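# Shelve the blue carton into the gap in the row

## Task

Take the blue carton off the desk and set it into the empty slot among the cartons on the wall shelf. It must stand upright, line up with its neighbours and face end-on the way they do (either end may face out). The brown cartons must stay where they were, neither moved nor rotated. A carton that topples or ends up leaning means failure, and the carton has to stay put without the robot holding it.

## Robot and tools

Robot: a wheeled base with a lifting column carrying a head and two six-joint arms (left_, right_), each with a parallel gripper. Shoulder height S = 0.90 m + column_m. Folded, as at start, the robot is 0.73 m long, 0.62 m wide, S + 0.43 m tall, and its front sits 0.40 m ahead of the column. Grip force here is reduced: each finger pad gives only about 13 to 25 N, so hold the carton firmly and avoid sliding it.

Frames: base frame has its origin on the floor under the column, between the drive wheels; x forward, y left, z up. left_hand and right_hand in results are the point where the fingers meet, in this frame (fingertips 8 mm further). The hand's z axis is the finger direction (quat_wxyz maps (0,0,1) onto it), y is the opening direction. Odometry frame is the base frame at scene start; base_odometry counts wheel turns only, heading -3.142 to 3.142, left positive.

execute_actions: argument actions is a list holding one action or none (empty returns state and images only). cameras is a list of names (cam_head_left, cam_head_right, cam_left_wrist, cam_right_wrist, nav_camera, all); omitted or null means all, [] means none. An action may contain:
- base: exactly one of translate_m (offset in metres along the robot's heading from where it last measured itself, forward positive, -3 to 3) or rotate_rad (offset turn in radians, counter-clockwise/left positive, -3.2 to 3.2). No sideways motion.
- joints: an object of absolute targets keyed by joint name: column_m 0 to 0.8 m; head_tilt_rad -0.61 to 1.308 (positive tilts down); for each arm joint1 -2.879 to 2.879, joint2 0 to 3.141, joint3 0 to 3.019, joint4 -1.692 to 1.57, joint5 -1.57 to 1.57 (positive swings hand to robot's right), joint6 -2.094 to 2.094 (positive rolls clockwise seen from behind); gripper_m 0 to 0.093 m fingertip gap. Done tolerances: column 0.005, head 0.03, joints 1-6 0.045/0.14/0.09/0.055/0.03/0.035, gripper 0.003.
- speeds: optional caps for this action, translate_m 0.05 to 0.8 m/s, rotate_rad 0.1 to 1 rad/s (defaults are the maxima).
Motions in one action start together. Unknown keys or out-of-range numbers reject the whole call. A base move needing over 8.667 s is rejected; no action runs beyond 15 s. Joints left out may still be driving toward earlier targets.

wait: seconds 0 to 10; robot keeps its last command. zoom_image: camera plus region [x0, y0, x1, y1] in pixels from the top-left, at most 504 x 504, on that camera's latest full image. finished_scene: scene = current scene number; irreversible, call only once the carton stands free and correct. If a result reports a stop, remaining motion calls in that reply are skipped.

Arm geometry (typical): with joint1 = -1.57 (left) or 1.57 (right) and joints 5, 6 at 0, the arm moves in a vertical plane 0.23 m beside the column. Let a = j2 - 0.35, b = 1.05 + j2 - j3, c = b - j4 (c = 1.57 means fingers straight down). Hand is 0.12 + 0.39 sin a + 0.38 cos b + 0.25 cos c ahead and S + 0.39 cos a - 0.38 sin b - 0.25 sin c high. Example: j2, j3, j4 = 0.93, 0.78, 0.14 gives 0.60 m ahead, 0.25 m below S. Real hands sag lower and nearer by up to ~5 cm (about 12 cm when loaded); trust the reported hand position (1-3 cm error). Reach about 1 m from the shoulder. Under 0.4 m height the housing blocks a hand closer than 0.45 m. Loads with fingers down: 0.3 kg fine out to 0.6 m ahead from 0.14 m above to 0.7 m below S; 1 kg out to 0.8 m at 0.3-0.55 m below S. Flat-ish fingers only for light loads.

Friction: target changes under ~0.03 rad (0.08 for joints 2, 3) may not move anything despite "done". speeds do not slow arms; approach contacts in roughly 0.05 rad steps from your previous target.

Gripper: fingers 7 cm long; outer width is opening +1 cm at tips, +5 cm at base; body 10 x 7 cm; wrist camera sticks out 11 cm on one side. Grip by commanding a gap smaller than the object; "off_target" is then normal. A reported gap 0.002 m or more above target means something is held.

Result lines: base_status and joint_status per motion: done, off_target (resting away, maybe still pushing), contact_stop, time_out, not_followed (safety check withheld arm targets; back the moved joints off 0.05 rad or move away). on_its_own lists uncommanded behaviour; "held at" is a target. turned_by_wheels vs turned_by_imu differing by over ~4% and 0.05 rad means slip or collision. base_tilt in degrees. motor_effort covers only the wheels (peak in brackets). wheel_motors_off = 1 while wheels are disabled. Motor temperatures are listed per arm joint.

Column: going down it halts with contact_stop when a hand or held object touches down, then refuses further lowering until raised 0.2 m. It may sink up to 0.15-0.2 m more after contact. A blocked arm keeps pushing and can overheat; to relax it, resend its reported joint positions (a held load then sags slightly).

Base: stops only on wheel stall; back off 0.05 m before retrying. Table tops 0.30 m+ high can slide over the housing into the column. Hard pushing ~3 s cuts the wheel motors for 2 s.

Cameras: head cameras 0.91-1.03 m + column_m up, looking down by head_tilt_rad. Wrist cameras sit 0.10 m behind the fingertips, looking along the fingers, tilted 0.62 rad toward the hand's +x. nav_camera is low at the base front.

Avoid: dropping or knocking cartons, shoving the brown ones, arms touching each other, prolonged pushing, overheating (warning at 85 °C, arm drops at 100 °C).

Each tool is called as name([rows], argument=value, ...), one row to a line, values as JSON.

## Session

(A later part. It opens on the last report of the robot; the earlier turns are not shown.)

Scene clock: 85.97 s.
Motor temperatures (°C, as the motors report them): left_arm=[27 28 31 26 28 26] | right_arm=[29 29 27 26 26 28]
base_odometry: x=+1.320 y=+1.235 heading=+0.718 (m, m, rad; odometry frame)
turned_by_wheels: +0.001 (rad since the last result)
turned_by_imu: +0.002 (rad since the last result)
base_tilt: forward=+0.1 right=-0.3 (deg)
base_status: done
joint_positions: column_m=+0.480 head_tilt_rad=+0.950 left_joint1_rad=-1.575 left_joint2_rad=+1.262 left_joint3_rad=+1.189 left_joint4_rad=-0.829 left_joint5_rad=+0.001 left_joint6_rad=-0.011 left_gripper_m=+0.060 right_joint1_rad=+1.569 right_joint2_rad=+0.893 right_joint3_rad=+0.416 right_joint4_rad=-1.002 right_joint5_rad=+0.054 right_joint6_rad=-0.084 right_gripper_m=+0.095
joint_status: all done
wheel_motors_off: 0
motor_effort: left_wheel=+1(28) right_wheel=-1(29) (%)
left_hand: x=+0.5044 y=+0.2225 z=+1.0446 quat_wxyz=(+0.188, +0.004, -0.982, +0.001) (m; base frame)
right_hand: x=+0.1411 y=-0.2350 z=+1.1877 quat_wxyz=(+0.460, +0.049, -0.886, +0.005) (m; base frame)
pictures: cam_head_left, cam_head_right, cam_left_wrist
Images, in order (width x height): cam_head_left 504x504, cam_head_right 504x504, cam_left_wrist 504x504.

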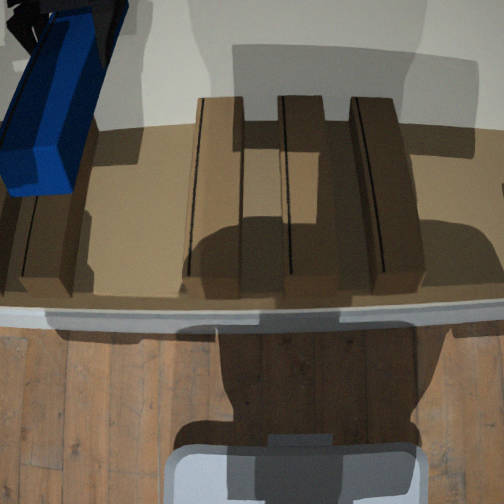

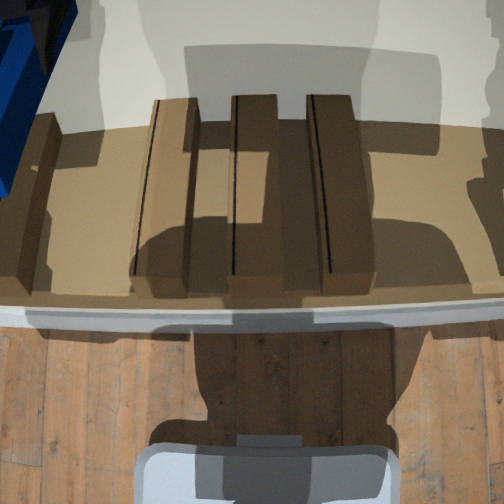

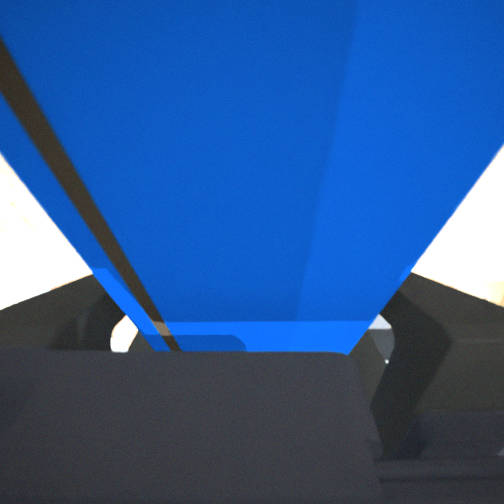

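execute_actions([
  {"joints":{"column_m":0.35}},
], cameras=["cam_head_left","cam_head_right","cam_left_wrist"])

Scene clock: 88.60 s.
Motor temperatures (°C, as the motors report them): left_arm=[27 28 31 26 28 26] | right_arm=[29 29 27 26 26 28]
base_odometry: x=+1.320 y=+1.235 heading=+0.718 (m, m, rad; odometry frame)
turned_by_wheels: +0.000 (rad since the last result)
turned_by_imu: +0.001 (rad since the last result)
base_tilt: forward=+0.2 right=-0.3 (deg)
base_status: not commanded
joint_positions: column_m=+0.350 head_tilt_rad=+0.950 left_joint1_rad=-1.575 left_joint2_rad=+1.261 left_joint3_rad=+1.189 left_joint4_rad=-0.829 left_joint5_rad=+0.001 left_joint6_rad=-0.011 left_gripper_m=+0.060 right_joint1_rad=+1.569 right_joint2_rad=+0.893 right_joint3_rad=+0.416 right_joint4_rad=-1.002 right_joint5_rad=+0.054 right_joint6_rad=-0.084 right_gripper_m=+0.095
joint_status: all done
wheel_motors_off: 0
motor_effort: left_wheel=+3(4) right_wheel=-1(1) (%)
left_hand: x=+0.5045 y=+0.2225 z=+0.9147 quat_wxyz=(+0.188, +0.004, -0.982, +0.001) (m; base frame)
right_hand: x=+0.1411 y=-0.2350 z=+1.0577 quat_wxyz=(+0.460, +0.049, -0.886, +0.005) (m; base frame)
pictures: cam_head_left, cam_head_right, cam_left_wrist
Images, in order (width x height): cam_head_left 504x504, cam_head_right 504x504, cam_left_wrist 504x504.

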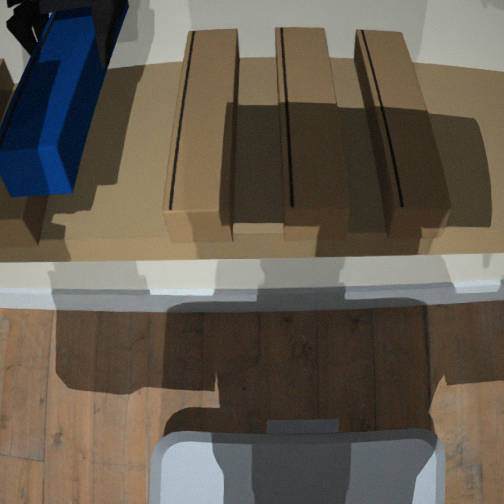

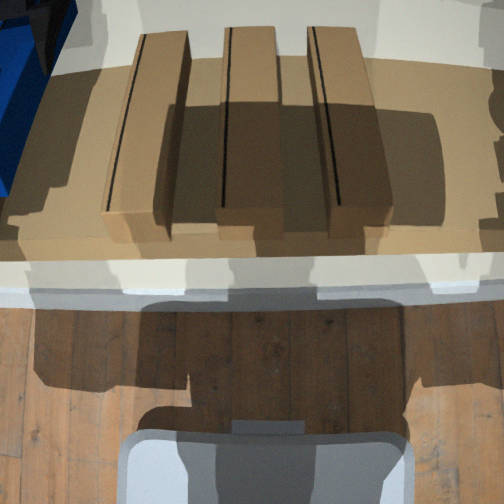

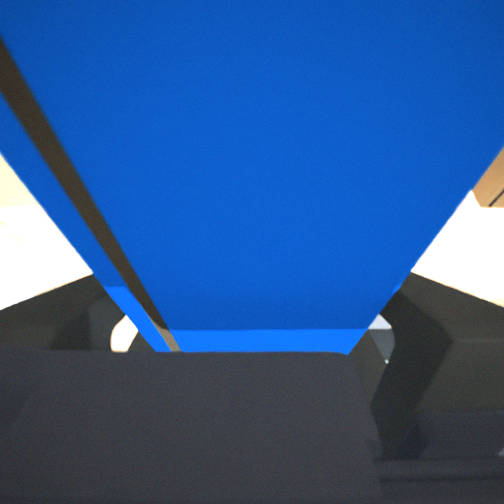

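execute_actions([
  {"joints":{"column_m":0.29,"head_tilt_rad":0.85}},
], cameras=["cam_head_left","cam_left_wrist"])

Scene clock: 90.23 s.
Motor temperatures (°C, as the motors report them): left_arm=[27 28 31 26 28 26] | right_arm=[29 29 27 26 26 28]
base_odometry: x=+1.320 y=+1.235 heading=+0.718 (m, m, rad; odometry frame)
turned_by_wheels: +0.000 (rad since the last result)
turned_by_imu: +0.001 (rad since the last result)
base_tilt: forward=+0.1 right=-0.2 (deg)
base_status: not commanded
joint_positions: column_m=+0.290 head_tilt_rad=+0.865 left_joint1_rad=-1.575 left_joint2_rad=+1.261 left_joint3_rad=+1.189 left_joint4_rad=-0.829 left_joint5_rad=+0.001 left_joint6_rad=-0.011 left_gripper_m=+0.060 right_joint1_rad=+1.569 right_joint2_rad=+0.893 right_joint3_rad=+0.416 right_joint4_rad=-1.002 right_joint5_rad=+0.054 right_joint6_rad=-0.084 right_gripper_m=+0.095
joint_status: all done
wheel_motors_off: 0
motor_effort: left_wheel=+4(5) right_wheel=-2(0) (%)
left_hand: x=+0.5046 y=+0.2225 z=+0.8549 quat_wxyz=(+0.188, +0.004, -0.982, +0.001) (m; base frame)
right_hand: x=+0.1411 y=-0.2350 z=+0.9977 quat_wxyz=(+0.460, +0.049, -0.886, +0.005) (m; base frame)
pictures: cam_head_left, cam_left_wrist
Images, in order (width x height): cam_head_left 504x504, cam_left_wrist 504x504.

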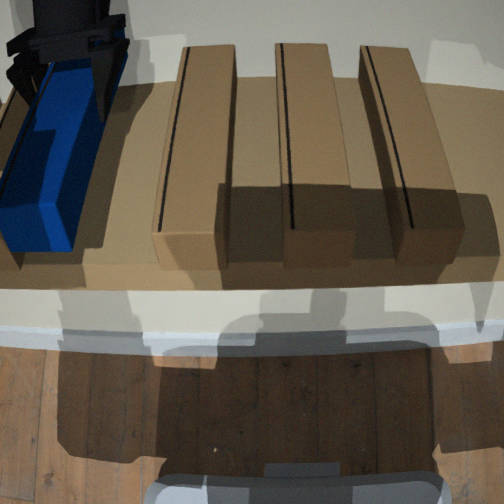

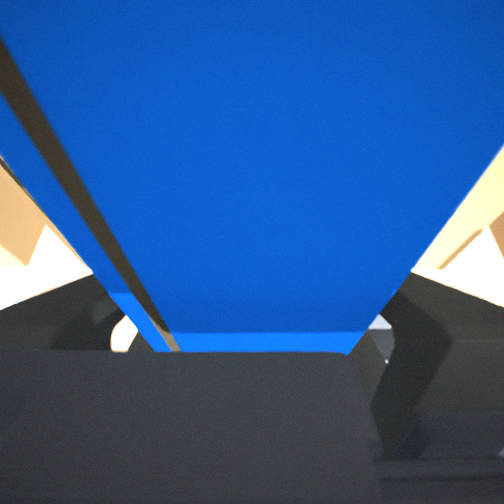

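execute_actions([
  {"base":{"rotate_rad":-0.028},"speeds":{"rotate_rad":0.1}},
], cameras=[])

execute_actions([
  {"joints":{"column_m":0.265}},
], cameras=["cam_head_left","cam_left_wrist"])

Scene clock: 91.23 s.
Motor temperatures (°C, as the motors report them): left_arm=[27 28 31 26 28 26] | right_arm=[29 29 27 26 26 28]
base_odometry: x=+1.320 y=+1.235 heading=+0.693 (m, m, rad; odometry frame)
turned_by_wheels: -0.025 (rad since the last result)
turned_by_imu: -0.024 (rad since the last result)
base_tilt: forward=+0.0 right=-0.5 (deg)
base_status: done
joint_positions: column_m=+0.290 head_tilt_rad=+0.865 left_joint1_rad=-1.564 left_joint2_rad=+1.261 left_joint3_rad=+1.178 left_joint4_rad=-0.837 left_joint5_rad=+0.001 left_joint6_rad=-0.011 left_gripper_m=+0.060 right_joint1_rad=+1.569 right_joint2_rad=+0.893 right_joint3_rad=+0.416 right_joint4_rad=-1.002 right_joint5_rad=+0.054 right_joint6_rad=-0.084 right_gripper_m=+0.095
joint_status: not commanded
wheel_motors_off: 0
motor_effort: left_wheel=+1(51) right_wheel=+1(45) (%)
left_hand: x=+0.4971 y=+0.2276 z=+0.8548 quat_wxyz=(+0.196, +0.008, -0.980, -0.003) (m; base frame)
right_hand: x=+0.1411 y=-0.2350 z=+0.9977 quat_wxyz=(+0.460, +0.049, -0.886, +0.005) (m; base frame)
pictures: none
No camera images: the call's "cameras" was empty. Leave "cameras" out to get every camera's image.

Scene clock: 92.13 s.
Motor temperatures (°C, as the motors report them): left_arm=[27 28 31 26 28 26] | right_arm=[29 29 27 26 26 28]
base_odometry: x=+1.320 y=+1.235 heading=+0.693 (m, m, rad; odometry frame)
turned_by_wheels: +0.000 (rad since the last result)
turned_by_imu: +0.001 (rad since the last result)
base_tilt: forward=+0.1 right=-0.4 (deg)
base_status: not commanded
joint_positions: column_m=+0.265 head_tilt_rad=+0.865 left_joint1_rad=-1.564 left_joint2_rad=+1.260 left_joint3_rad=+1.178 left_joint4_rad=-0.837 left_joint5_rad=+0.001 left_joint6_rad=-0.011 left_gripper_m=+0.060 right_joint1_rad=+1.569 right_joint2_rad=+0.893 right_joint3_rad=+0.416 right_joint4_rad=-1.002 right_joint5_rad=+0.054 right_joint6_rad=-0.084 right_gripper_m=+0.095
joint_status: all done
wheel_motors_off: 0
motor_effort: left_wheel=+6(7) right_wheel=-2(1) (%)
left_hand: x=+0.4973 y=+0.2276 z=+0.8301 quat_wxyz=(+0.196, +0.008, -0.981, -0.003) (m; base frame)
right_hand: x=+0.1411 y=-0.2350 z=+0.9727 quat_wxyz=(+0.460, +0.049, -0.886, +0.005) (m; base frame)
pictures: cam_head_left, cam_left_wrist
Images, in order (width x height): cam_head_left 504x504, cam_left_wrist 504x504.

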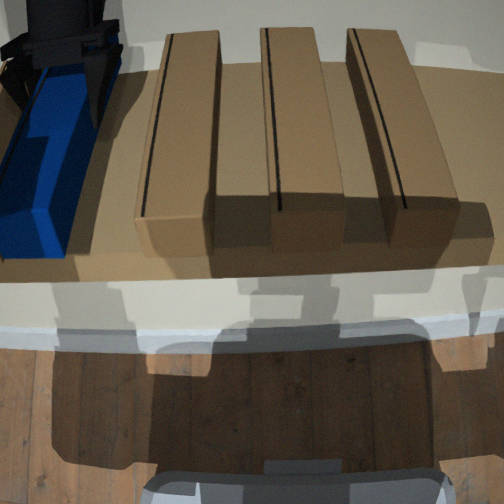

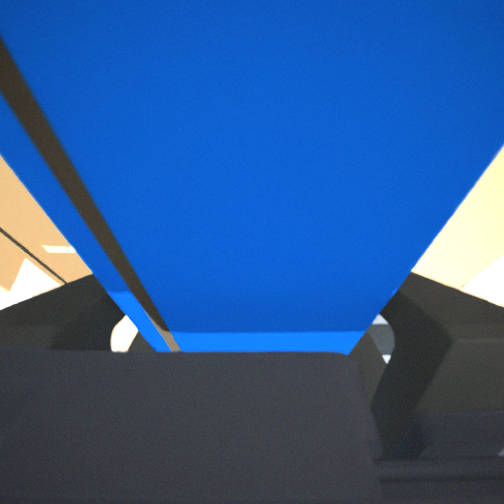

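execute_actions([
  {"base":{"translate_m":-0.03},"speeds":{"translate_m":0.05},"joints":{"column_m":0.34}},
], cameras=[])

execute_actions([
  {"base":{"rotate_rad":-0.045},"speeds":{"rotate_rad":0.1},"joints":{"left_joint6_rad":-0.075,"left_joint1_rad":-1.575}},
], cameras=["cam_head_left","cam_left_wrist"])

execute_actions([
  {"joints":{"column_m":0.28}},
], cameras=["cam_head_left","cam_left_wrist"])

Scene clock: 94.10 s.
Motor temperatures (°C, as the motors report them): left_arm=[27 28 31 26 28 26] | right_arm=[29 29 27 26 26 28]
base_odometry: x=+1.297 y=+1.216 heading=+0.695 (m, m, rad; odometry frame)
turned_by_wheels: +0.002 (rad since the last result)
turned_by_imu: +0.003 (rad since the last result)
base_tilt: forward=+0.1 right=-0.3 (deg)
base_status: done
joint_positions: column_m=+0.340 head_tilt_rad=+0.865 left_joint1_rad=-1.564 left_joint2_rad=+1.260 left_joint3_rad=+1.185 left_joint4_rad=-0.836 left_joint5_rad=+0.001 left_joint6_rad=-0.010 left_gripper_m=+0.060 right_joint1_rad=+1.569 right_joint2_rad=+0.893 right_joint3_rad=+0.415 right_joint4_rad=-1.002 right_joint5_rad=+0.054 right_joint6_rad=-0.084 right_gripper_m=+0.095
joint_status: all done
wheel_motors_off: 0
motor_effort: left_wheel=+2(38) right_wheel=-3(46) (%)
left_hand: x=+0.5012 y=+0.2277 z=+0.9053 quat_wxyz=(+0.193, +0.007, -0.981, -0.003) (m; base frame)
right_hand: x=+0.1409 y=-0.2350 z=+1.0476 quat_wxyz=(+0.460, +0.049, -0.886, +0.005) (m; base frame)
pictures: none
No camera images: the call's "cameras" was empty. Leave "cameras" out to get every camera's image.

Scene clock: 95.10 s.
Motor temperatures (°C, as the motors report them): left_arm=[27 28 31 26 28 26] | right_arm=[29 29 27 26 26 28]
base_odometry: x=+1.297 y=+1.216 heading=+0.652 (m, m, rad; odometry frame)
turned_by_wheels: -0.043 (rad since the last result)
turned_by_imu: -0.041 (rad since the last result)
base_tilt: forward=+0.1 right=-0.4 (deg)
base_status: done
joint_positions: column_m=+0.340 head_tilt_rad=+0.865 left_joint1_rad=-1.567 left_joint2_rad=+1.260 left_joint3_rad=+1.185 left_joint4_rad=-0.836 left_joint5_rad=+0.001 left_joint6_rad=-0.068 left_gripper_m=+0.060 right_joint1_rad=+1.569 right_joint2_rad=+0.893 right_joint3_rad=+0.415 right_joint4_rad=-1.002 right_joint5_rad=+0.054 right_joint6_rad=-0.084 right_gripper_m=+0.095
joint_status: all done
wheel_motors_off: 0
motor_effort: left_wheel=+0(38) right_wheel=+0(53) (%)
left_hand: x=+0.5012 y=+0.2263 z=+0.9053 quat_wxyz=(+0.192, +0.035, -0.981, -0.007) (m; base frame)
right_hand: x=+0.1409 y=-0.2350 z=+1.0476 quat_wxyz=(+0.460, +0.049, -0.886, +0.005) (m; base frame)
pictures: cam_head_left, cam_left_wrist
Images, in order (width x height): cam_head_left 504x504, cam_left_wrist 504x504.

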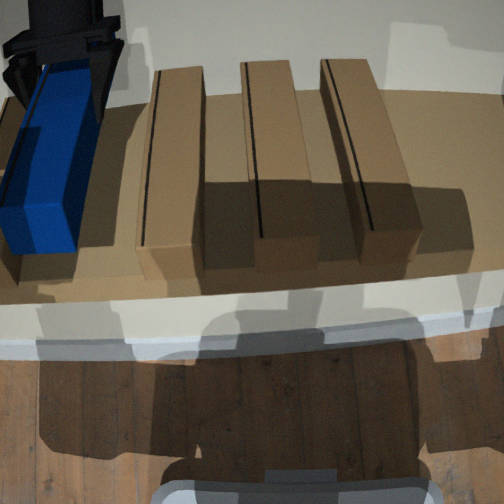

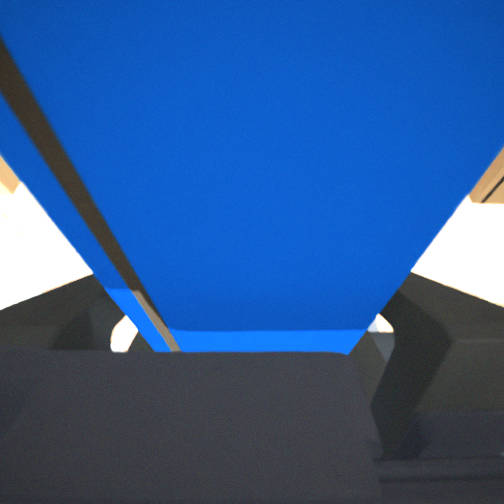

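Scene clock: 96.47 s.
Motor temperatures (°C, as the motors report them): left_arm=[27 28 31 26 28 26] | right_arm=[29 29 27 26 26 28]
base_odometry: x=+1.297 y=+1.216 heading=+0.652 (m, m, rad; odometry frame)
turned_by_wheels: +0.000 (rad since the last result)
turned_by_imu: +0.001 (rad since the last result)
base_tilt: forward=+0.1 right=-0.3 (deg)
base_status: not commanded
joint_positions: column_m=+0.280 head_tilt_rad=+0.865 left_joint1_rad=-1.567 left_joint2_rad=+1.260 left_joint3_rad=+1.185 left_joint4_rad=-0.836 left_joint5_rad=+0.001 left_joint6_rad=-0.068 left_gripper_m=+0.060 right_joint1_rad=+1.569 right_joint2_rad=+0.893 right_joint3_rad=+0.415 right_joint4_rad=-1.002 right_joint5_rad=+0.054 right_joint6_rad=-0.084 right_gripper_m=+0.095
joint_status: all done
wheel_motors_off: 0
motor_effort: left_wheel=+2(1) right_wheel=-3(2) (%)
left_hand: x=+0.5013 y=+0.2263 z=+0.8456 quat_wxyz=(+0.192, +0.035, -0.981, -0.007) (m; base frame)
right_hand: x=+0.1409 y=-0.2350 z=+0.9878 quat_wxyz=(+0.460, +0.049, -0.886, +0.005) (m; base frame)
pictures: cam_head_left, cam_left_wrist
Images, in order (width x height): cam_head_left 504x504, cam_left_wrist 504x504.

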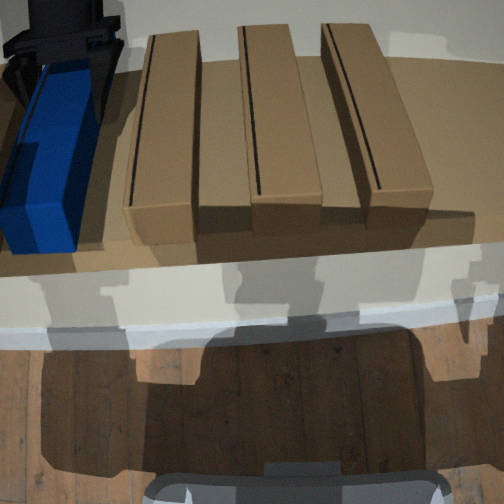

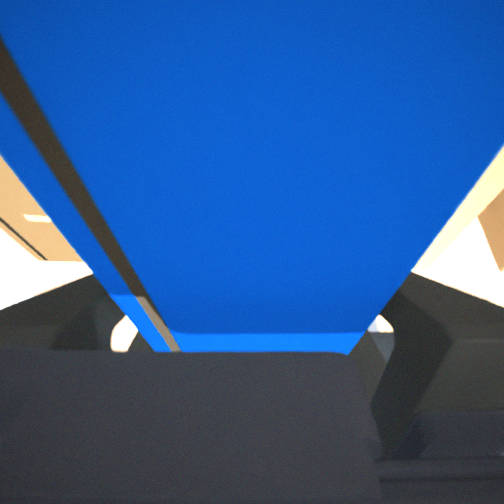

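execute_actions([
  {"joints":{"column_m":0.255,"head_tilt_rad":0.8}},
], cameras=["cam_head_left","cam_left_wrist"])

Scene clock: 97.53 s.
Motor temperatures (°C, as the motors report them): left_arm=[27 28 31 26 28 26] | right_arm=[29 29 27 26 26 28]
base_odometry: x=+1.297 y=+1.216 heading=+0.652 (m, m, rad; odometry frame)
turned_by_wheels: +0.000 (rad since the last result)
turned_by_imu: +0.000 (rad since the last result)
base_tilt: forward=+0.1 right=-0.3 (deg)
base_status: not commanded
joint_positions: column_m=+0.255 head_tilt_rad=+0.816 left_joint1_rad=-1.567 left_joint2_rad=+1.260 left_joint3_rad=+1.185 left_joint4_rad=-0.836 left_joint5_rad=+0.001 left_joint6_rad=-0.068 left_gripper_m=+0.060 right_joint1_rad=+1.569 right_joint2_rad=+0.893 right_joint3_rad=+0.415 right_joint4_rad=-1.002 right_joint5_rad=+0.054 right_joint6_rad=-0.084 right_gripper_m=+0.095
joint_status: all done
wheel_motors_off: 0
motor_effort: left_wheel=+2(2) right_wheel=-1(0) (%)
left_hand: x=+0.5013 y=+0.2263 z=+0.8206 quat_wxyz=(+0.192, +0.035, -0.981, -0.007) (m; base frame)
right_hand: x=+0.1409 y=-0.2350 z=+0.9628 quat_wxyz=(+0.460, +0.049, -0.886, +0.005) (m; base frame)
pictures: cam_head_left, cam_left_wrist
Images, in order (width x height): cam_head_left 504x504, cam_left_wrist 504x504.

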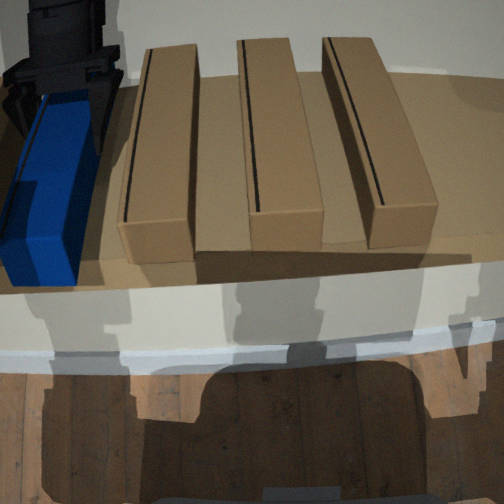

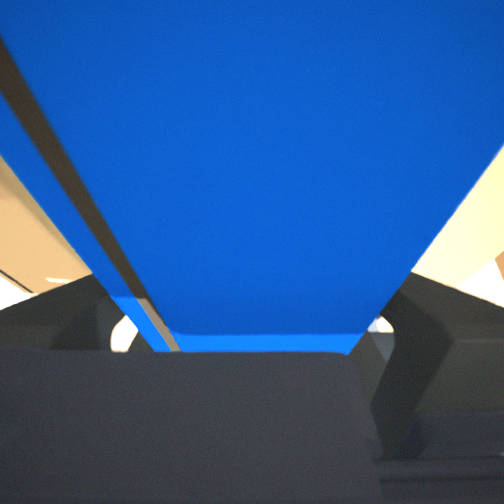

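execute_actions([
  {"base":{"translate_m":0.025},"speeds":{"translate_m":0.05}},
], cameras=["cam_head_left","cam_left_wrist"])

zoom_image(camera="cam_head_left", region=[0, 40, 250, 300])

Scene clock: 98.90 s.
Motor temperatures (°C, as the motors report them): left_arm=[27 28 31 26 28 26] | right_arm=[29 29 27 26 26 28]
base_odometry: x=+1.317 y=+1.231 heading=+0.651 (m, m, rad; odometry frame)
turned_by_wheels: -0.001 (rad since the last result)
turned_by_imu: -0.001 (rad since the last result)
base_tilt: forward=+0.2 right=-0.3 (deg)
base_status: done
joint_positions: column_m=+0.255 head_tilt_rad=+0.815 left_joint1_rad=-1.567 left_joint2_rad=+1.259 left_joint3_rad=+1.171 left_joint4_rad=-0.839 left_joint5_rad=+0.001 left_joint6_rad=-0.068 left_gripper_m=+0.060 right_joint1_rad=+1.569 right_joint2_rad=+0.893 right_joint3_rad=+0.416 right_joint4_rad=-1.002 right_joint5_rad=+0.054 right_joint6_rad=-0.084 right_gripper_m=+0.095
joint_status: not commanded
wheel_motors_off: 0
motor_effort: left_wheel=+0(29) right_wheel=+2(60) (%)
left_hand: x=+0.4928 y=+0.2261 z=+0.8200 quat_wxyz=(+0.200, +0.034, -0.979, -0.008) (m; base frame)
right_hand: x=+0.1413 y=-0.2350 z=+0.9626 quat_wxyz=(+0.460, +0.049, -0.886, +0.005) (m; base frame)
pictures: cam_head_left, cam_left_wrist
Images, in order (width x height): cam_head_left 504x504, cam_left_wrist 504x504.

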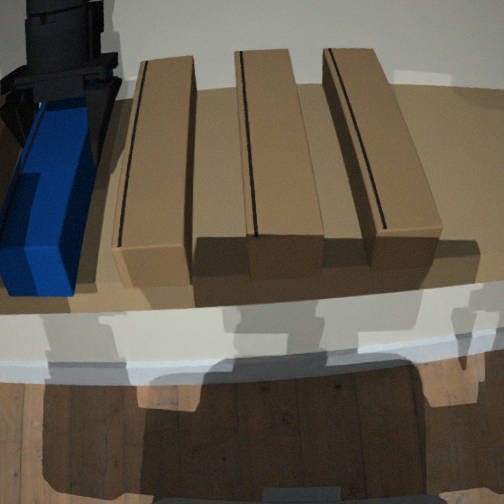

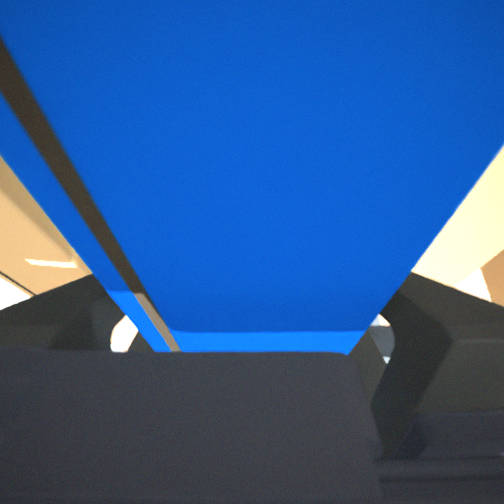

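Region (0, 40, 250, 300) of cam_head_left's 504x504 image, scaled by 1.938, with more detail than that image has; it fills the left 485 columns of this view, and the rest is white.

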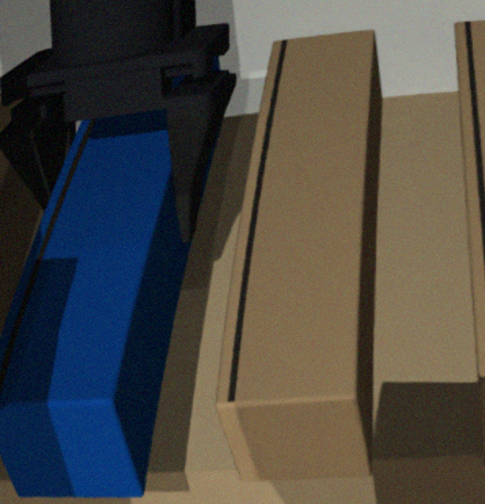

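execute_actions([
  {"base":{"translate_m":-0.012},"speeds":{"translate_m":0.05},"joints":{"column_m":0.235}},
], cameras=["cam_head_left"])

execute_actions([
  {"joints":{"column_m":0.215}},
], cameras=["cam_head_left","cam_left_wrist"])

Scene clock: 100.03 s.
Motor temperatures (°C, as the motors report them): left_arm=[27 29 31 26 28 26] | right_arm=[29 29 27 26 26 28]
base_odometry: x=+1.308 y=+1.224 heading=+0.653 (m, m, rad; odometry frame)
turned_by_wheels: +0.002 (rad since the last result)
turned_by_imu: +0.003 (rad since the last result)
base_tilt: forward=+0.2 right=-0.3 (deg)
base_status: done
joint_positions: column_m=+0.235 head_tilt_rad=+0.815 left_joint1_rad=-1.567 left_joint2_rad=+1.259 left_joint3_rad=+1.186 left_joint4_rad=-0.837 left_joint5_rad=+0.001 left_joint6_rad=-0.068 left_gripper_m=+0.060 right_joint1_rad=+1.569 right_joint2_rad=+0.893 right_joint3_rad=+0.415 right_joint4_rad=-1.002 right_joint5_rad=+0.054 right_joint6_rad=-0.084 right_gripper_m=+0.095
joint_status: all done
wheel_motors_off: 0
motor_effort: left_wheel=+1(37) right_wheel=-1(46) (%)
left_hand: x=+0.5021 y=+0.2261 z=+0.8010 quat_wxyz=(+0.192, +0.034, -0.981, -0.007) (m; base frame)
right_hand: x=+0.1408 y=-0.2350 z=+0.9428 quat_wxyz=(+0.460, +0.049, -0.886, +0.005) (m; base frame)
pictures: cam_head_left
Images, in order (width x height): cam_head_left 504x504.

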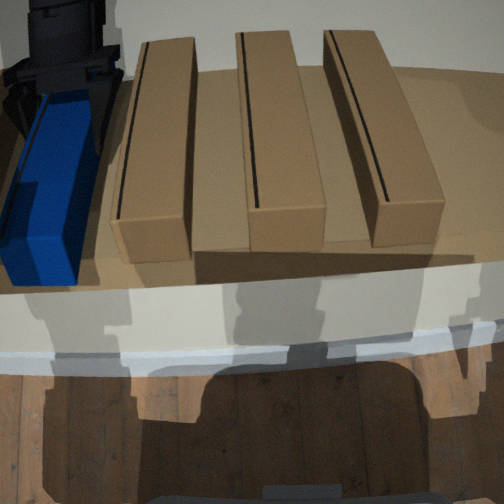

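Scene clock: 100.90 s.
Motor temperatures (°C, as the motors report them): left_arm=[27 29 31 26 28 26] | right_arm=[29 29 27 26 26 28]
base_odometry: x=+1.308 y=+1.224 heading=+0.653 (m, m, rad; odometry frame)
turned_by_wheels: +0.000 (rad since the last result)
turned_by_imu: +0.000 (rad since the last result)
base_tilt: forward=+0.2 right=-0.3 (deg)
base_status: not commanded
joint_positions: column_m=+0.215 head_tilt_rad=+0.815 left_joint1_rad=-1.567 left_joint2_rad=+1.259 left_joint3_rad=+1.186 left_joint4_rad=-0.837 left_joint5_rad=+0.001 left_joint6_rad=-0.068 left_gripper_m=+0.060 right_joint1_rad=+1.569 right_joint2_rad=+0.893 right_joint3_rad=+0.415 right_joint4_rad=-1.002 right_joint5_rad=+0.054 right_joint6_rad=-0.084 right_gripper_m=+0.095
joint_status: all done
wheel_motors_off: 0
motor_effort: left_wheel=+1(1) right_wheel=-2(1) (%)
left_hand: x=+0.5021 y=+0.2261 z=+0.7810 quat_wxyz=(+0.192, +0.034, -0.981, -0.007) (m; base frame)
right_hand: x=+0.1408 y=-0.2350 z=+0.9228 quat_wxyz=(+0.460, +0.049, -0.886, +0.005) (m; base frame)
pictures: cam_head_left, cam_left_wrist
Images, in order (width x height): cam_head_left 504x504, cam_left_wrist 504x504.

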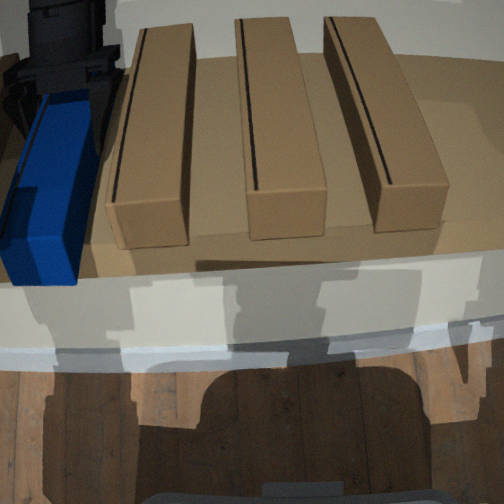

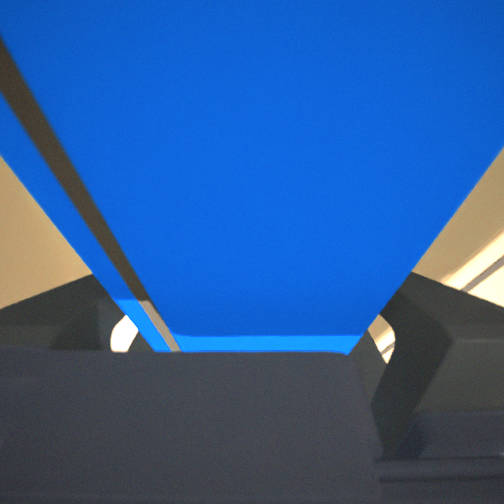

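execute_actions([
  {"joints":{"column_m":0.195}},
], cameras=["cam_head_left"])

execute_actions([
  {"joints":{"column_m":0.18}},
], cameras=["cam_head_left","cam_left_wrist"])

Scene clock: 101.87 s.
Motor temperatures (°C, as the motors report them): left_arm=[27 29 31 26 28 26] | right_arm=[29 29 27 26 26 28]
base_odometry: x=+1.308 y=+1.224 heading=+0.653 (m, m, rad; odometry frame)
turned_by_wheels: +0.000 (rad since the last result)
turned_by_imu: +0.000 (rad since the last result)
base_tilt: forward=+0.1 right=-0.3 (deg)
base_status: not commanded
joint_positions: column_m=+0.195 head_tilt_rad=+0.815 left_joint1_rad=-1.567 left_joint2_rad=+1.249 left_joint3_rad=+1.186 left_joint4_rad=-0.842 left_joint5_rad=+0.001 left_joint6_rad=-0.068 left_gripper_m=+0.060 right_joint1_rad=+1.569 right_joint2_rad=+0.893 right_joint3_rad=+0.415 right_joint4_rad=-1.002 right_joint5_rad=+0.054 right_joint6_rad=-0.084 right_gripper_m=+0.095
joint_status: all done
wheel_motors_off: 0
motor_effort: left_wheel=+3(2) right_wheel=-5(2) (%)
left_hand: x=+0.5041 y=+0.2261 z=+0.7651 quat_wxyz=(+0.189, +0.034, -0.981, -0.007) (m; base frame)
right_hand: x=+0.1408 y=-0.2350 z=+0.9028 quat_wxyz=(+0.460, +0.049, -0.886, +0.005) (m; base frame)
pictures: cam_head_left
Images, in order (width x height): cam_head_left 504x504.

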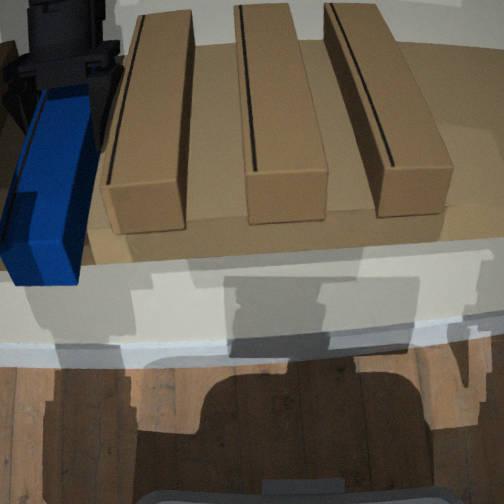

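Scene clock: 102.63 s.
Motor temperatures (°C, as the motors report them): left_arm=[27 29 31 26 28 26] | right_arm=[29 29 27 26 26 28]
base_odometry: x=+1.308 y=+1.224 heading=+0.653 (m, m, rad; odometry frame)
turned_by_wheels: +0.000 (rad since the last result)
turned_by_imu: +0.000 (rad since the last result)
base_tilt: forward=+0.1 right=-0.3 (deg)
base_status: not commanded
joint_positions: column_m=+0.180 head_tilt_rad=+0.815 left_joint1_rad=-1.567 left_joint2_rad=+1.220 left_joint3_rad=+1.186 left_joint4_rad=-0.870 left_joint5_rad=+0.002 left_joint6_rad=-0.067 left_gripper_m=+0.060 right_joint1_rad=+1.569 right_joint2_rad=+0.893 right_joint3_rad=+0.415 right_joint4_rad=-1.002 right_joint5_rad=+0.054 right_joint6_rad=-0.084 right_gripper_m=+0.095
joint_status: all done
wheel_motors_off: 0
motor_effort: left_wheel=+3(3) right_wheel=-3(2) (%)
left_hand: x=+0.5073 y=+0.2260 z=+0.7639 quat_wxyz=(+0.189, +0.034, -0.981, -0.007) (m; base frame)
right_hand: x=+0.1408 y=-0.2350 z=+0.8879 quat_wxyz=(+0.460, +0.049, -0.886, +0.005) (m; base frame)
pictures: cam_head_left, cam_left_wrist
Images, in order (width x height): cam_head_left 504x504, cam_left_wrist 504x504.

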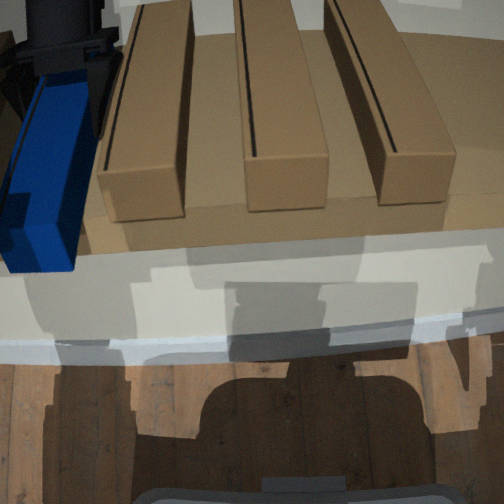

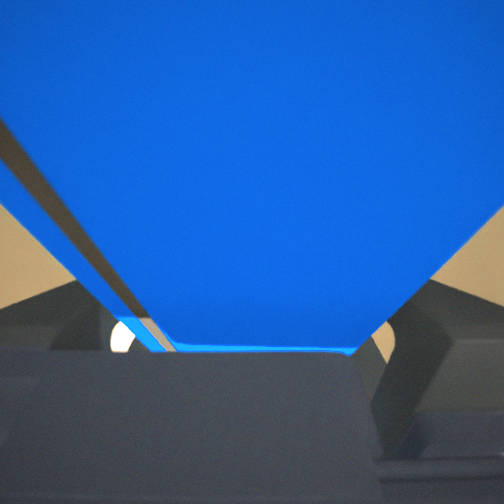

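execute_actions([
  {"joints":{"left_gripper_m":0.068}},
], cameras=["cam_head_left"])

execute_actions([
  {"joints":{"column_m":0.33}},
], cameras=["cam_head_left","cam_head_right","cam_left_wrist","nav_camera"])

Scene clock: 103.37 s.
Motor temperatures (°C, as the motors report them): left_arm=[27 29 31 26 28 26] | right_arm=[29 29 27 26 26 28]
base_odometry: x=+1.308 y=+1.224 heading=+0.653 (m, m, rad; odometry frame)
turned_by_wheels: +0.000 (rad since the last result)
turned_by_imu: +0.000 (rad since the last result)
base_tilt: forward=+0.1 right=-0.3 (deg)
base_status: not commanded
joint_positions: column_m=+0.180 head_tilt_rad=+0.815 left_joint1_rad=-1.567 left_joint2_rad=+1.227 left_joint3_rad=+1.186 left_joint4_rad=-0.847 left_joint5_rad=+0.002 left_joint6_rad=-0.067 left_gripper_m=+0.068 right_joint1_rad=+1.569 right_joint2_rad=+0.893 right_joint3_rad=+0.415 right_joint4_rad=-1.002 right_joint5_rad=+0.054 right_joint6_rad=-0.084 right_gripper_m=+0.095
joint_status: all done
wheel_motors_off: 0
motor_effort: left_wheel=+3(3) right_wheel=-2(5) (%)
left_hand: x=+0.5102 y=+0.2260 z=+0.7593 quat_wxyz=(+0.181, +0.034, -0.983, -0.007) (m; base frame)
right_hand: x=+0.1408 y=-0.2350 z=+0.8879 quat_wxyz=(+0.460, +0.049, -0.886, +0.005) (m; base frame)
pictures: cam_head_left
Images, in order (width x height): cam_head_left 504x504.

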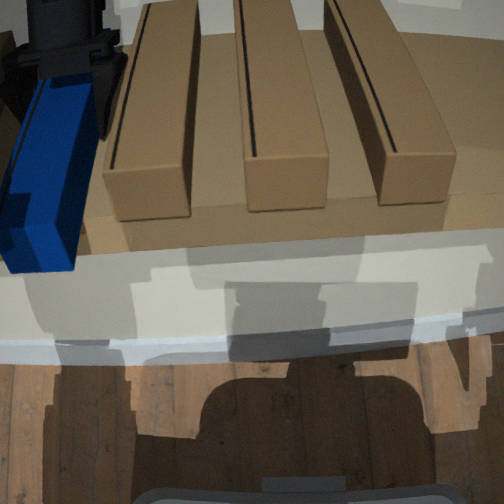

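Scene clock: 105.90 s.
Motor temperatures (°C, as the motors report them): left_arm=[27 28 31 26 28 26] | right_arm=[29 29 27 26 26 28]
base_odometry: x=+1.308 y=+1.224 heading=+0.653 (m, m, rad; odometry frame)
turned_by_wheels: +0.000 (rad since the last result)
turned_by_imu: +0.001 (rad since the last result)
base_tilt: forward=+0.1 right=-0.4 (deg)
base_status: not commanded
joint_positions: column_m=+0.330 head_tilt_rad=+0.815 left_joint1_rad=-1.567 left_joint2_rad=+1.238 left_joint3_rad=+1.186 left_joint4_rad=-0.839 left_joint5_rad=+0.002 left_joint6_rad=-0.067 left_gripper_m=+0.068 right_joint1_rad=+1.569 right_joint2_rad=+0.893 right_joint3_rad=+0.415 right_joint4_rad=-1.002 right_joint5_rad=+0.054 right_joint6_rad=-0.084 right_gripper_m=+0.095
joint_status: all done
wheel_motors_off: 0
motor_effort: left_wheel=+3(3) right_wheel=-4(1) (%)
left_hand: x=+0.5084 y=+0.2260 z=+0.9042 quat_wxyz=(+0.183, +0.034, -0.983, -0.007) (m; base frame)
right_hand: x=+0.1408 y=-0.2350 z=+1.0377 quat_wxyz=(+0.460, +0.049, -0.886, +0.005) (m; base frame)
pictures: cam_head_left, cam_head_right, cam_left_wrist, nav_camera
Images, in order (width x height): cam_head_left 504x504, cam_head_right 504x504, cam_left_wrist 504x504, nav_camera 504x504.

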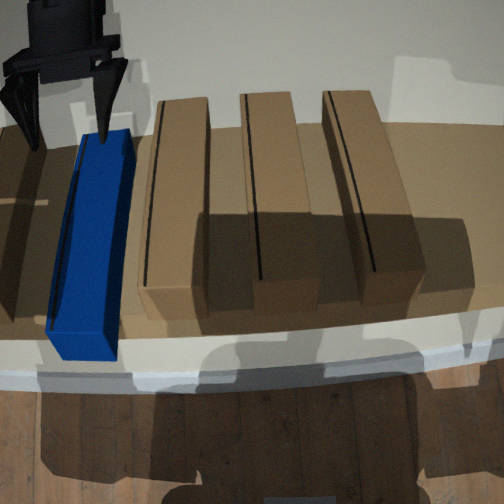

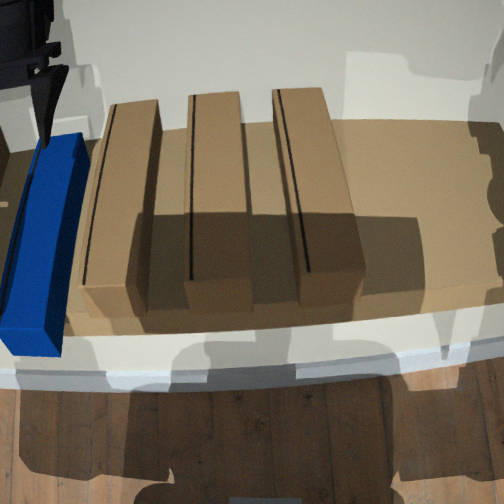

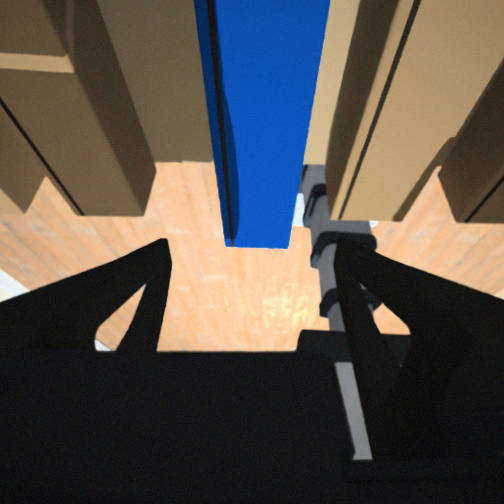

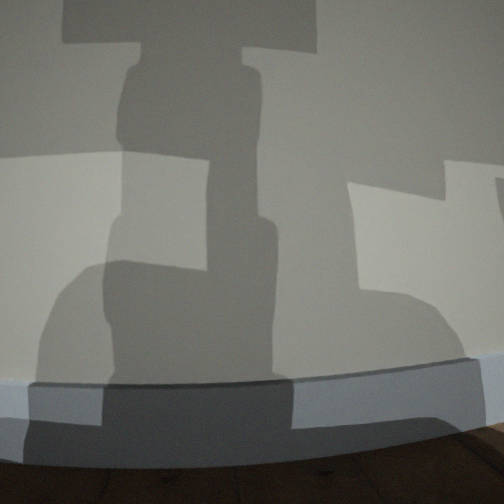

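execute_actions([
  {"base":{"translate_m":-0.215},"speeds":{"translate_m":0.15},"joints":{"column_m":0.42}},
], cameras=[])

execute_actions([
  {"joints":{"left_joint2_rad":1.25,"left_joint3_rad":1.21,"left_joint4_rad":-0.46,"left_gripper_m":0.09,"head_tilt_rad":0.7}},
], cameras=[])

execute_actions([
  {"joints":{"column_m":0.32}},
], cameras=["cam_head_left","cam_left_wrist"])

Scene clock: 108.80 s.
Motor temperatures (°C, as the motors report them): left_arm=[27 28 31 26 28 26] | right_arm=[29 29 27 26 26 28]
base_odometry: x=+1.137 y=+1.093 heading=+0.651 (m, m, rad; odometry frame)
turned_by_wheels: -0.002 (rad since the last result)
turned_by_imu: -0.001 (rad since the last result)
base_tilt: forward=+0.1 right=-0.3 (deg)
base_status: done
joint_positions: column_m=+0.420 head_tilt_rad=+0.815 left_joint1_rad=-1.567 left_joint2_rad=+1.239 left_joint3_rad=+1.188 left_joint4_rad=-0.836 left_joint5_rad=+0.002 left_joint6_rad=-0.067 left_gripper_m=+0.068 right_joint1_rad=+1.569 right_joint2_rad=+0.893 right_joint3_rad=+0.414 right_joint4_rad=-1.002 right_joint5_rad=+0.054 right_joint6_rad=-0.084 right_gripper_m=+0.095
joint_status: all done
wheel_motors_off: 0
motor_effort: left_wheel=-1(39) right_wheel=+1(62) (%)
left_hand: x=+0.5101 y=+0.2260 z=+0.9936 quat_wxyz=(+0.181, +0.034, -0.983, -0.007) (m; base frame)
right_hand: x=+0.1402 y=-0.2350 z=+1.1279 quat_wxyz=(+0.461, +0.049, -0.886, +0.005) (m; base frame)
pictures: none
No camera images: the call's "cameras" was empty. Leave "cameras" out to get every camera's image.

Scene clock: 109.80 s.
Motor temperatures (°C, as the motors report them): left_arm=[27 28 31 26 28 26] | right_arm=[29 29 27 26 26 28]
base_odometry: x=+1.137 y=+1.093 heading=+0.651 (m, m, rad; odometry frame)
turned_by_wheels: +0.000 (rad since the last result)
turned_by_imu: +0.000 (rad since the last result)
base_tilt: forward=+0.2 right=-0.4 (deg)
base_status: not commanded
joint_positions: column_m=+0.420 head_tilt_rad=+0.717 left_joint1_rad=-1.567 left_joint2_rad=+1.239 left_joint3_rad=+1.188 left_joint4_rad=-0.467 left_joint5_rad=+0.002 left_joint6_rad=-0.067 left_gripper_m=+0.090 right_joint1_rad=+1.569 right_joint2_rad=+0.893 right_joint3_rad=+0.414 right_joint4_rad=-1.002 right_joint5_rad=+0.054 right_joint6_rad=-0.084 right_gripper_m=+0.095
joint_status: all done
wheel_motors_off: 0
motor_effort: left_wheel=-2(2) right_wheel=+1(0) (%)
left_hand: x=+0.5990 y=+0.2263 z=+0.9775 quat_wxyz=(-0.003, +0.034, -0.999, -0.001) (m; base frame)
right_hand: x=+0.1402 y=-0.2350 z=+1.1279 quat_wxyz=(+0.461, +0.049, -0.886, +0.005) (m; base frame)
pictures: none
No camera images: the call's "cameras" was empty. Leave "cameras" out to get every camera's image.

Scene clock: 111.67 s.
Motor temperatures (°C, as the motors report them): left_arm=[27 29 31 26 28 26] | right_arm=[29 29 27 26 26 28]
base_odometry: x=+1.137 y=+1.093 heading=+0.651 (m, m, rad; odometry frame)
turned_by_wheels: +0.000 (rad since the last result)
turned_by_imu: +0.001 (rad since the last result)
base_tilt: forward=+0.1 right=-0.3 (deg)
base_status: not commanded
joint_positions: column_m=+0.320 head_tilt_rad=+0.716 left_joint1_rad=-1.567 left_joint2_rad=+1.239 left_joint3_rad=+1.188 left_joint4_rad=-0.467 left_joint5_rad=+0.002 left_joint6_rad=-0.067 left_gripper_m=+0.090 right_joint1_rad=+1.569 right_joint2_rad=+0.893 right_joint3_rad=+0.414 right_joint4_rad=-1.002 right_joint5_rad=+0.054 right_joint6_rad=-0.084 right_gripper_m=+0.095
joint_status: all done
wheel_motors_off: 0
motor_effort: left_wheel=-2(2) right_wheel=+1(1) (%)
left_hand: x=+0.5990 y=+0.2263 z=+0.8776 quat_wxyz=(-0.003, +0.034, -0.999, -0.001) (m; base frame)
right_hand: x=+0.1402 y=-0.2350 z=+1.0281 quat_wxyz=(+0.461, +0.049, -0.886, +0.005) (m; base frame)
pictures: cam_head_left, cam_left_wrist
Images, in order (width x height): cam_head_left 504x504, cam_left_wrist 504x504.

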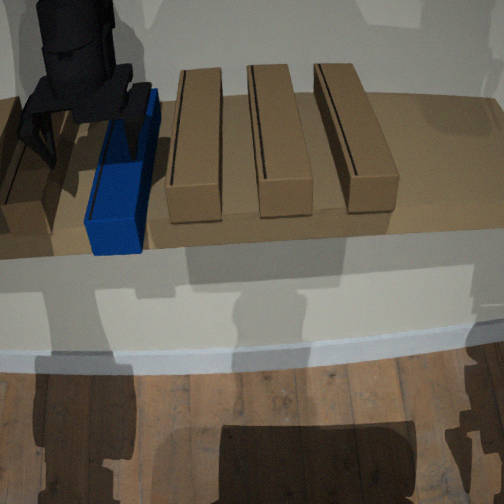

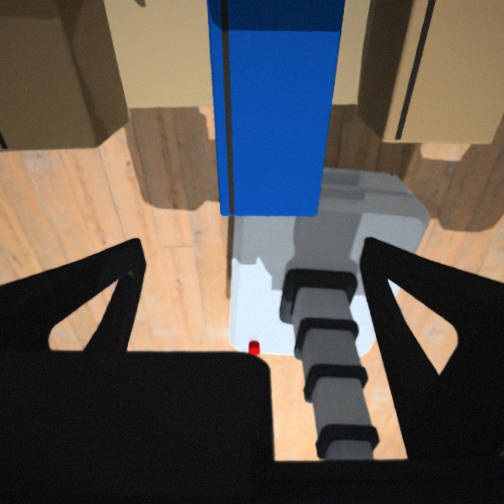

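execute_actions([
  {"base":{"translate_m":0.018},"speeds":{"translate_m":0.05},"joints":{"column_m":0.25,"left_gripper_m":0.086}},
], cameras=["cam_head_left","cam_left_wrist"])

Scene clock: 113.43 s.
Motor temperatures (°C, as the motors report them): left_arm=[27 29 31 26 28 26] | right_arm=[29 29 27 26 26 28]
base_odometry: x=+1.151 y=+1.104 heading=+0.652 (m, m, rad; odometry frame)
turned_by_wheels: +0.001 (rad since the last result)
turned_by_imu: +0.002 (rad since the last result)
base_tilt: forward=+0.1 right=-0.3 (deg)
base_status: done
joint_positions: column_m=+0.250 head_tilt_rad=+0.716 left_joint1_rad=-1.567 left_joint2_rad=+1.239 left_joint3_rad=+1.189 left_joint4_rad=-0.466 left_joint5_rad=+0.002 left_joint6_rad=-0.067 left_gripper_m=+0.086 right_joint1_rad=+1.569 right_joint2_rad=+0.892 right_joint3_rad=+0.416 right_joint4_rad=-1.002 right_joint5_rad=+0.054 right_joint6_rad=-0.084 right_gripper_m=+0.095
joint_status: all done
wheel_motors_off: 0
motor_effort: left_wheel=+2(27) right_wheel=-1(37) (%)
left_hand: x=+0.5994 y=+0.2263 z=+0.8076 quat_wxyz=(-0.003, +0.034, -0.999, -0.001) (m; base frame)
right_hand: x=+0.1416 y=-0.2350 z=+0.9576 quat_wxyz=(+0.460, +0.049, -0.887, +0.005) (m; base frame)
pictures: cam_head_left, cam_left_wrist
Images, in order (width x height): cam_head_left 504x504, cam_left_wrist 504x504.

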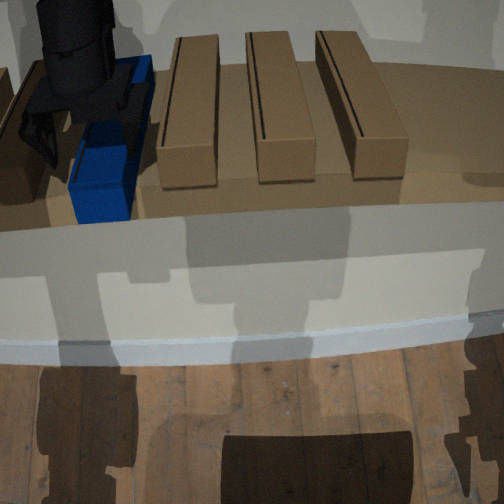

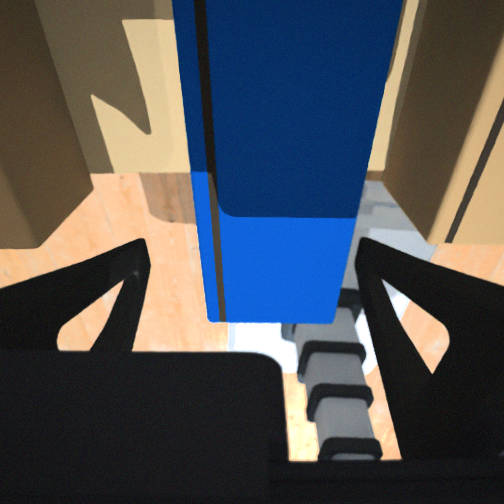

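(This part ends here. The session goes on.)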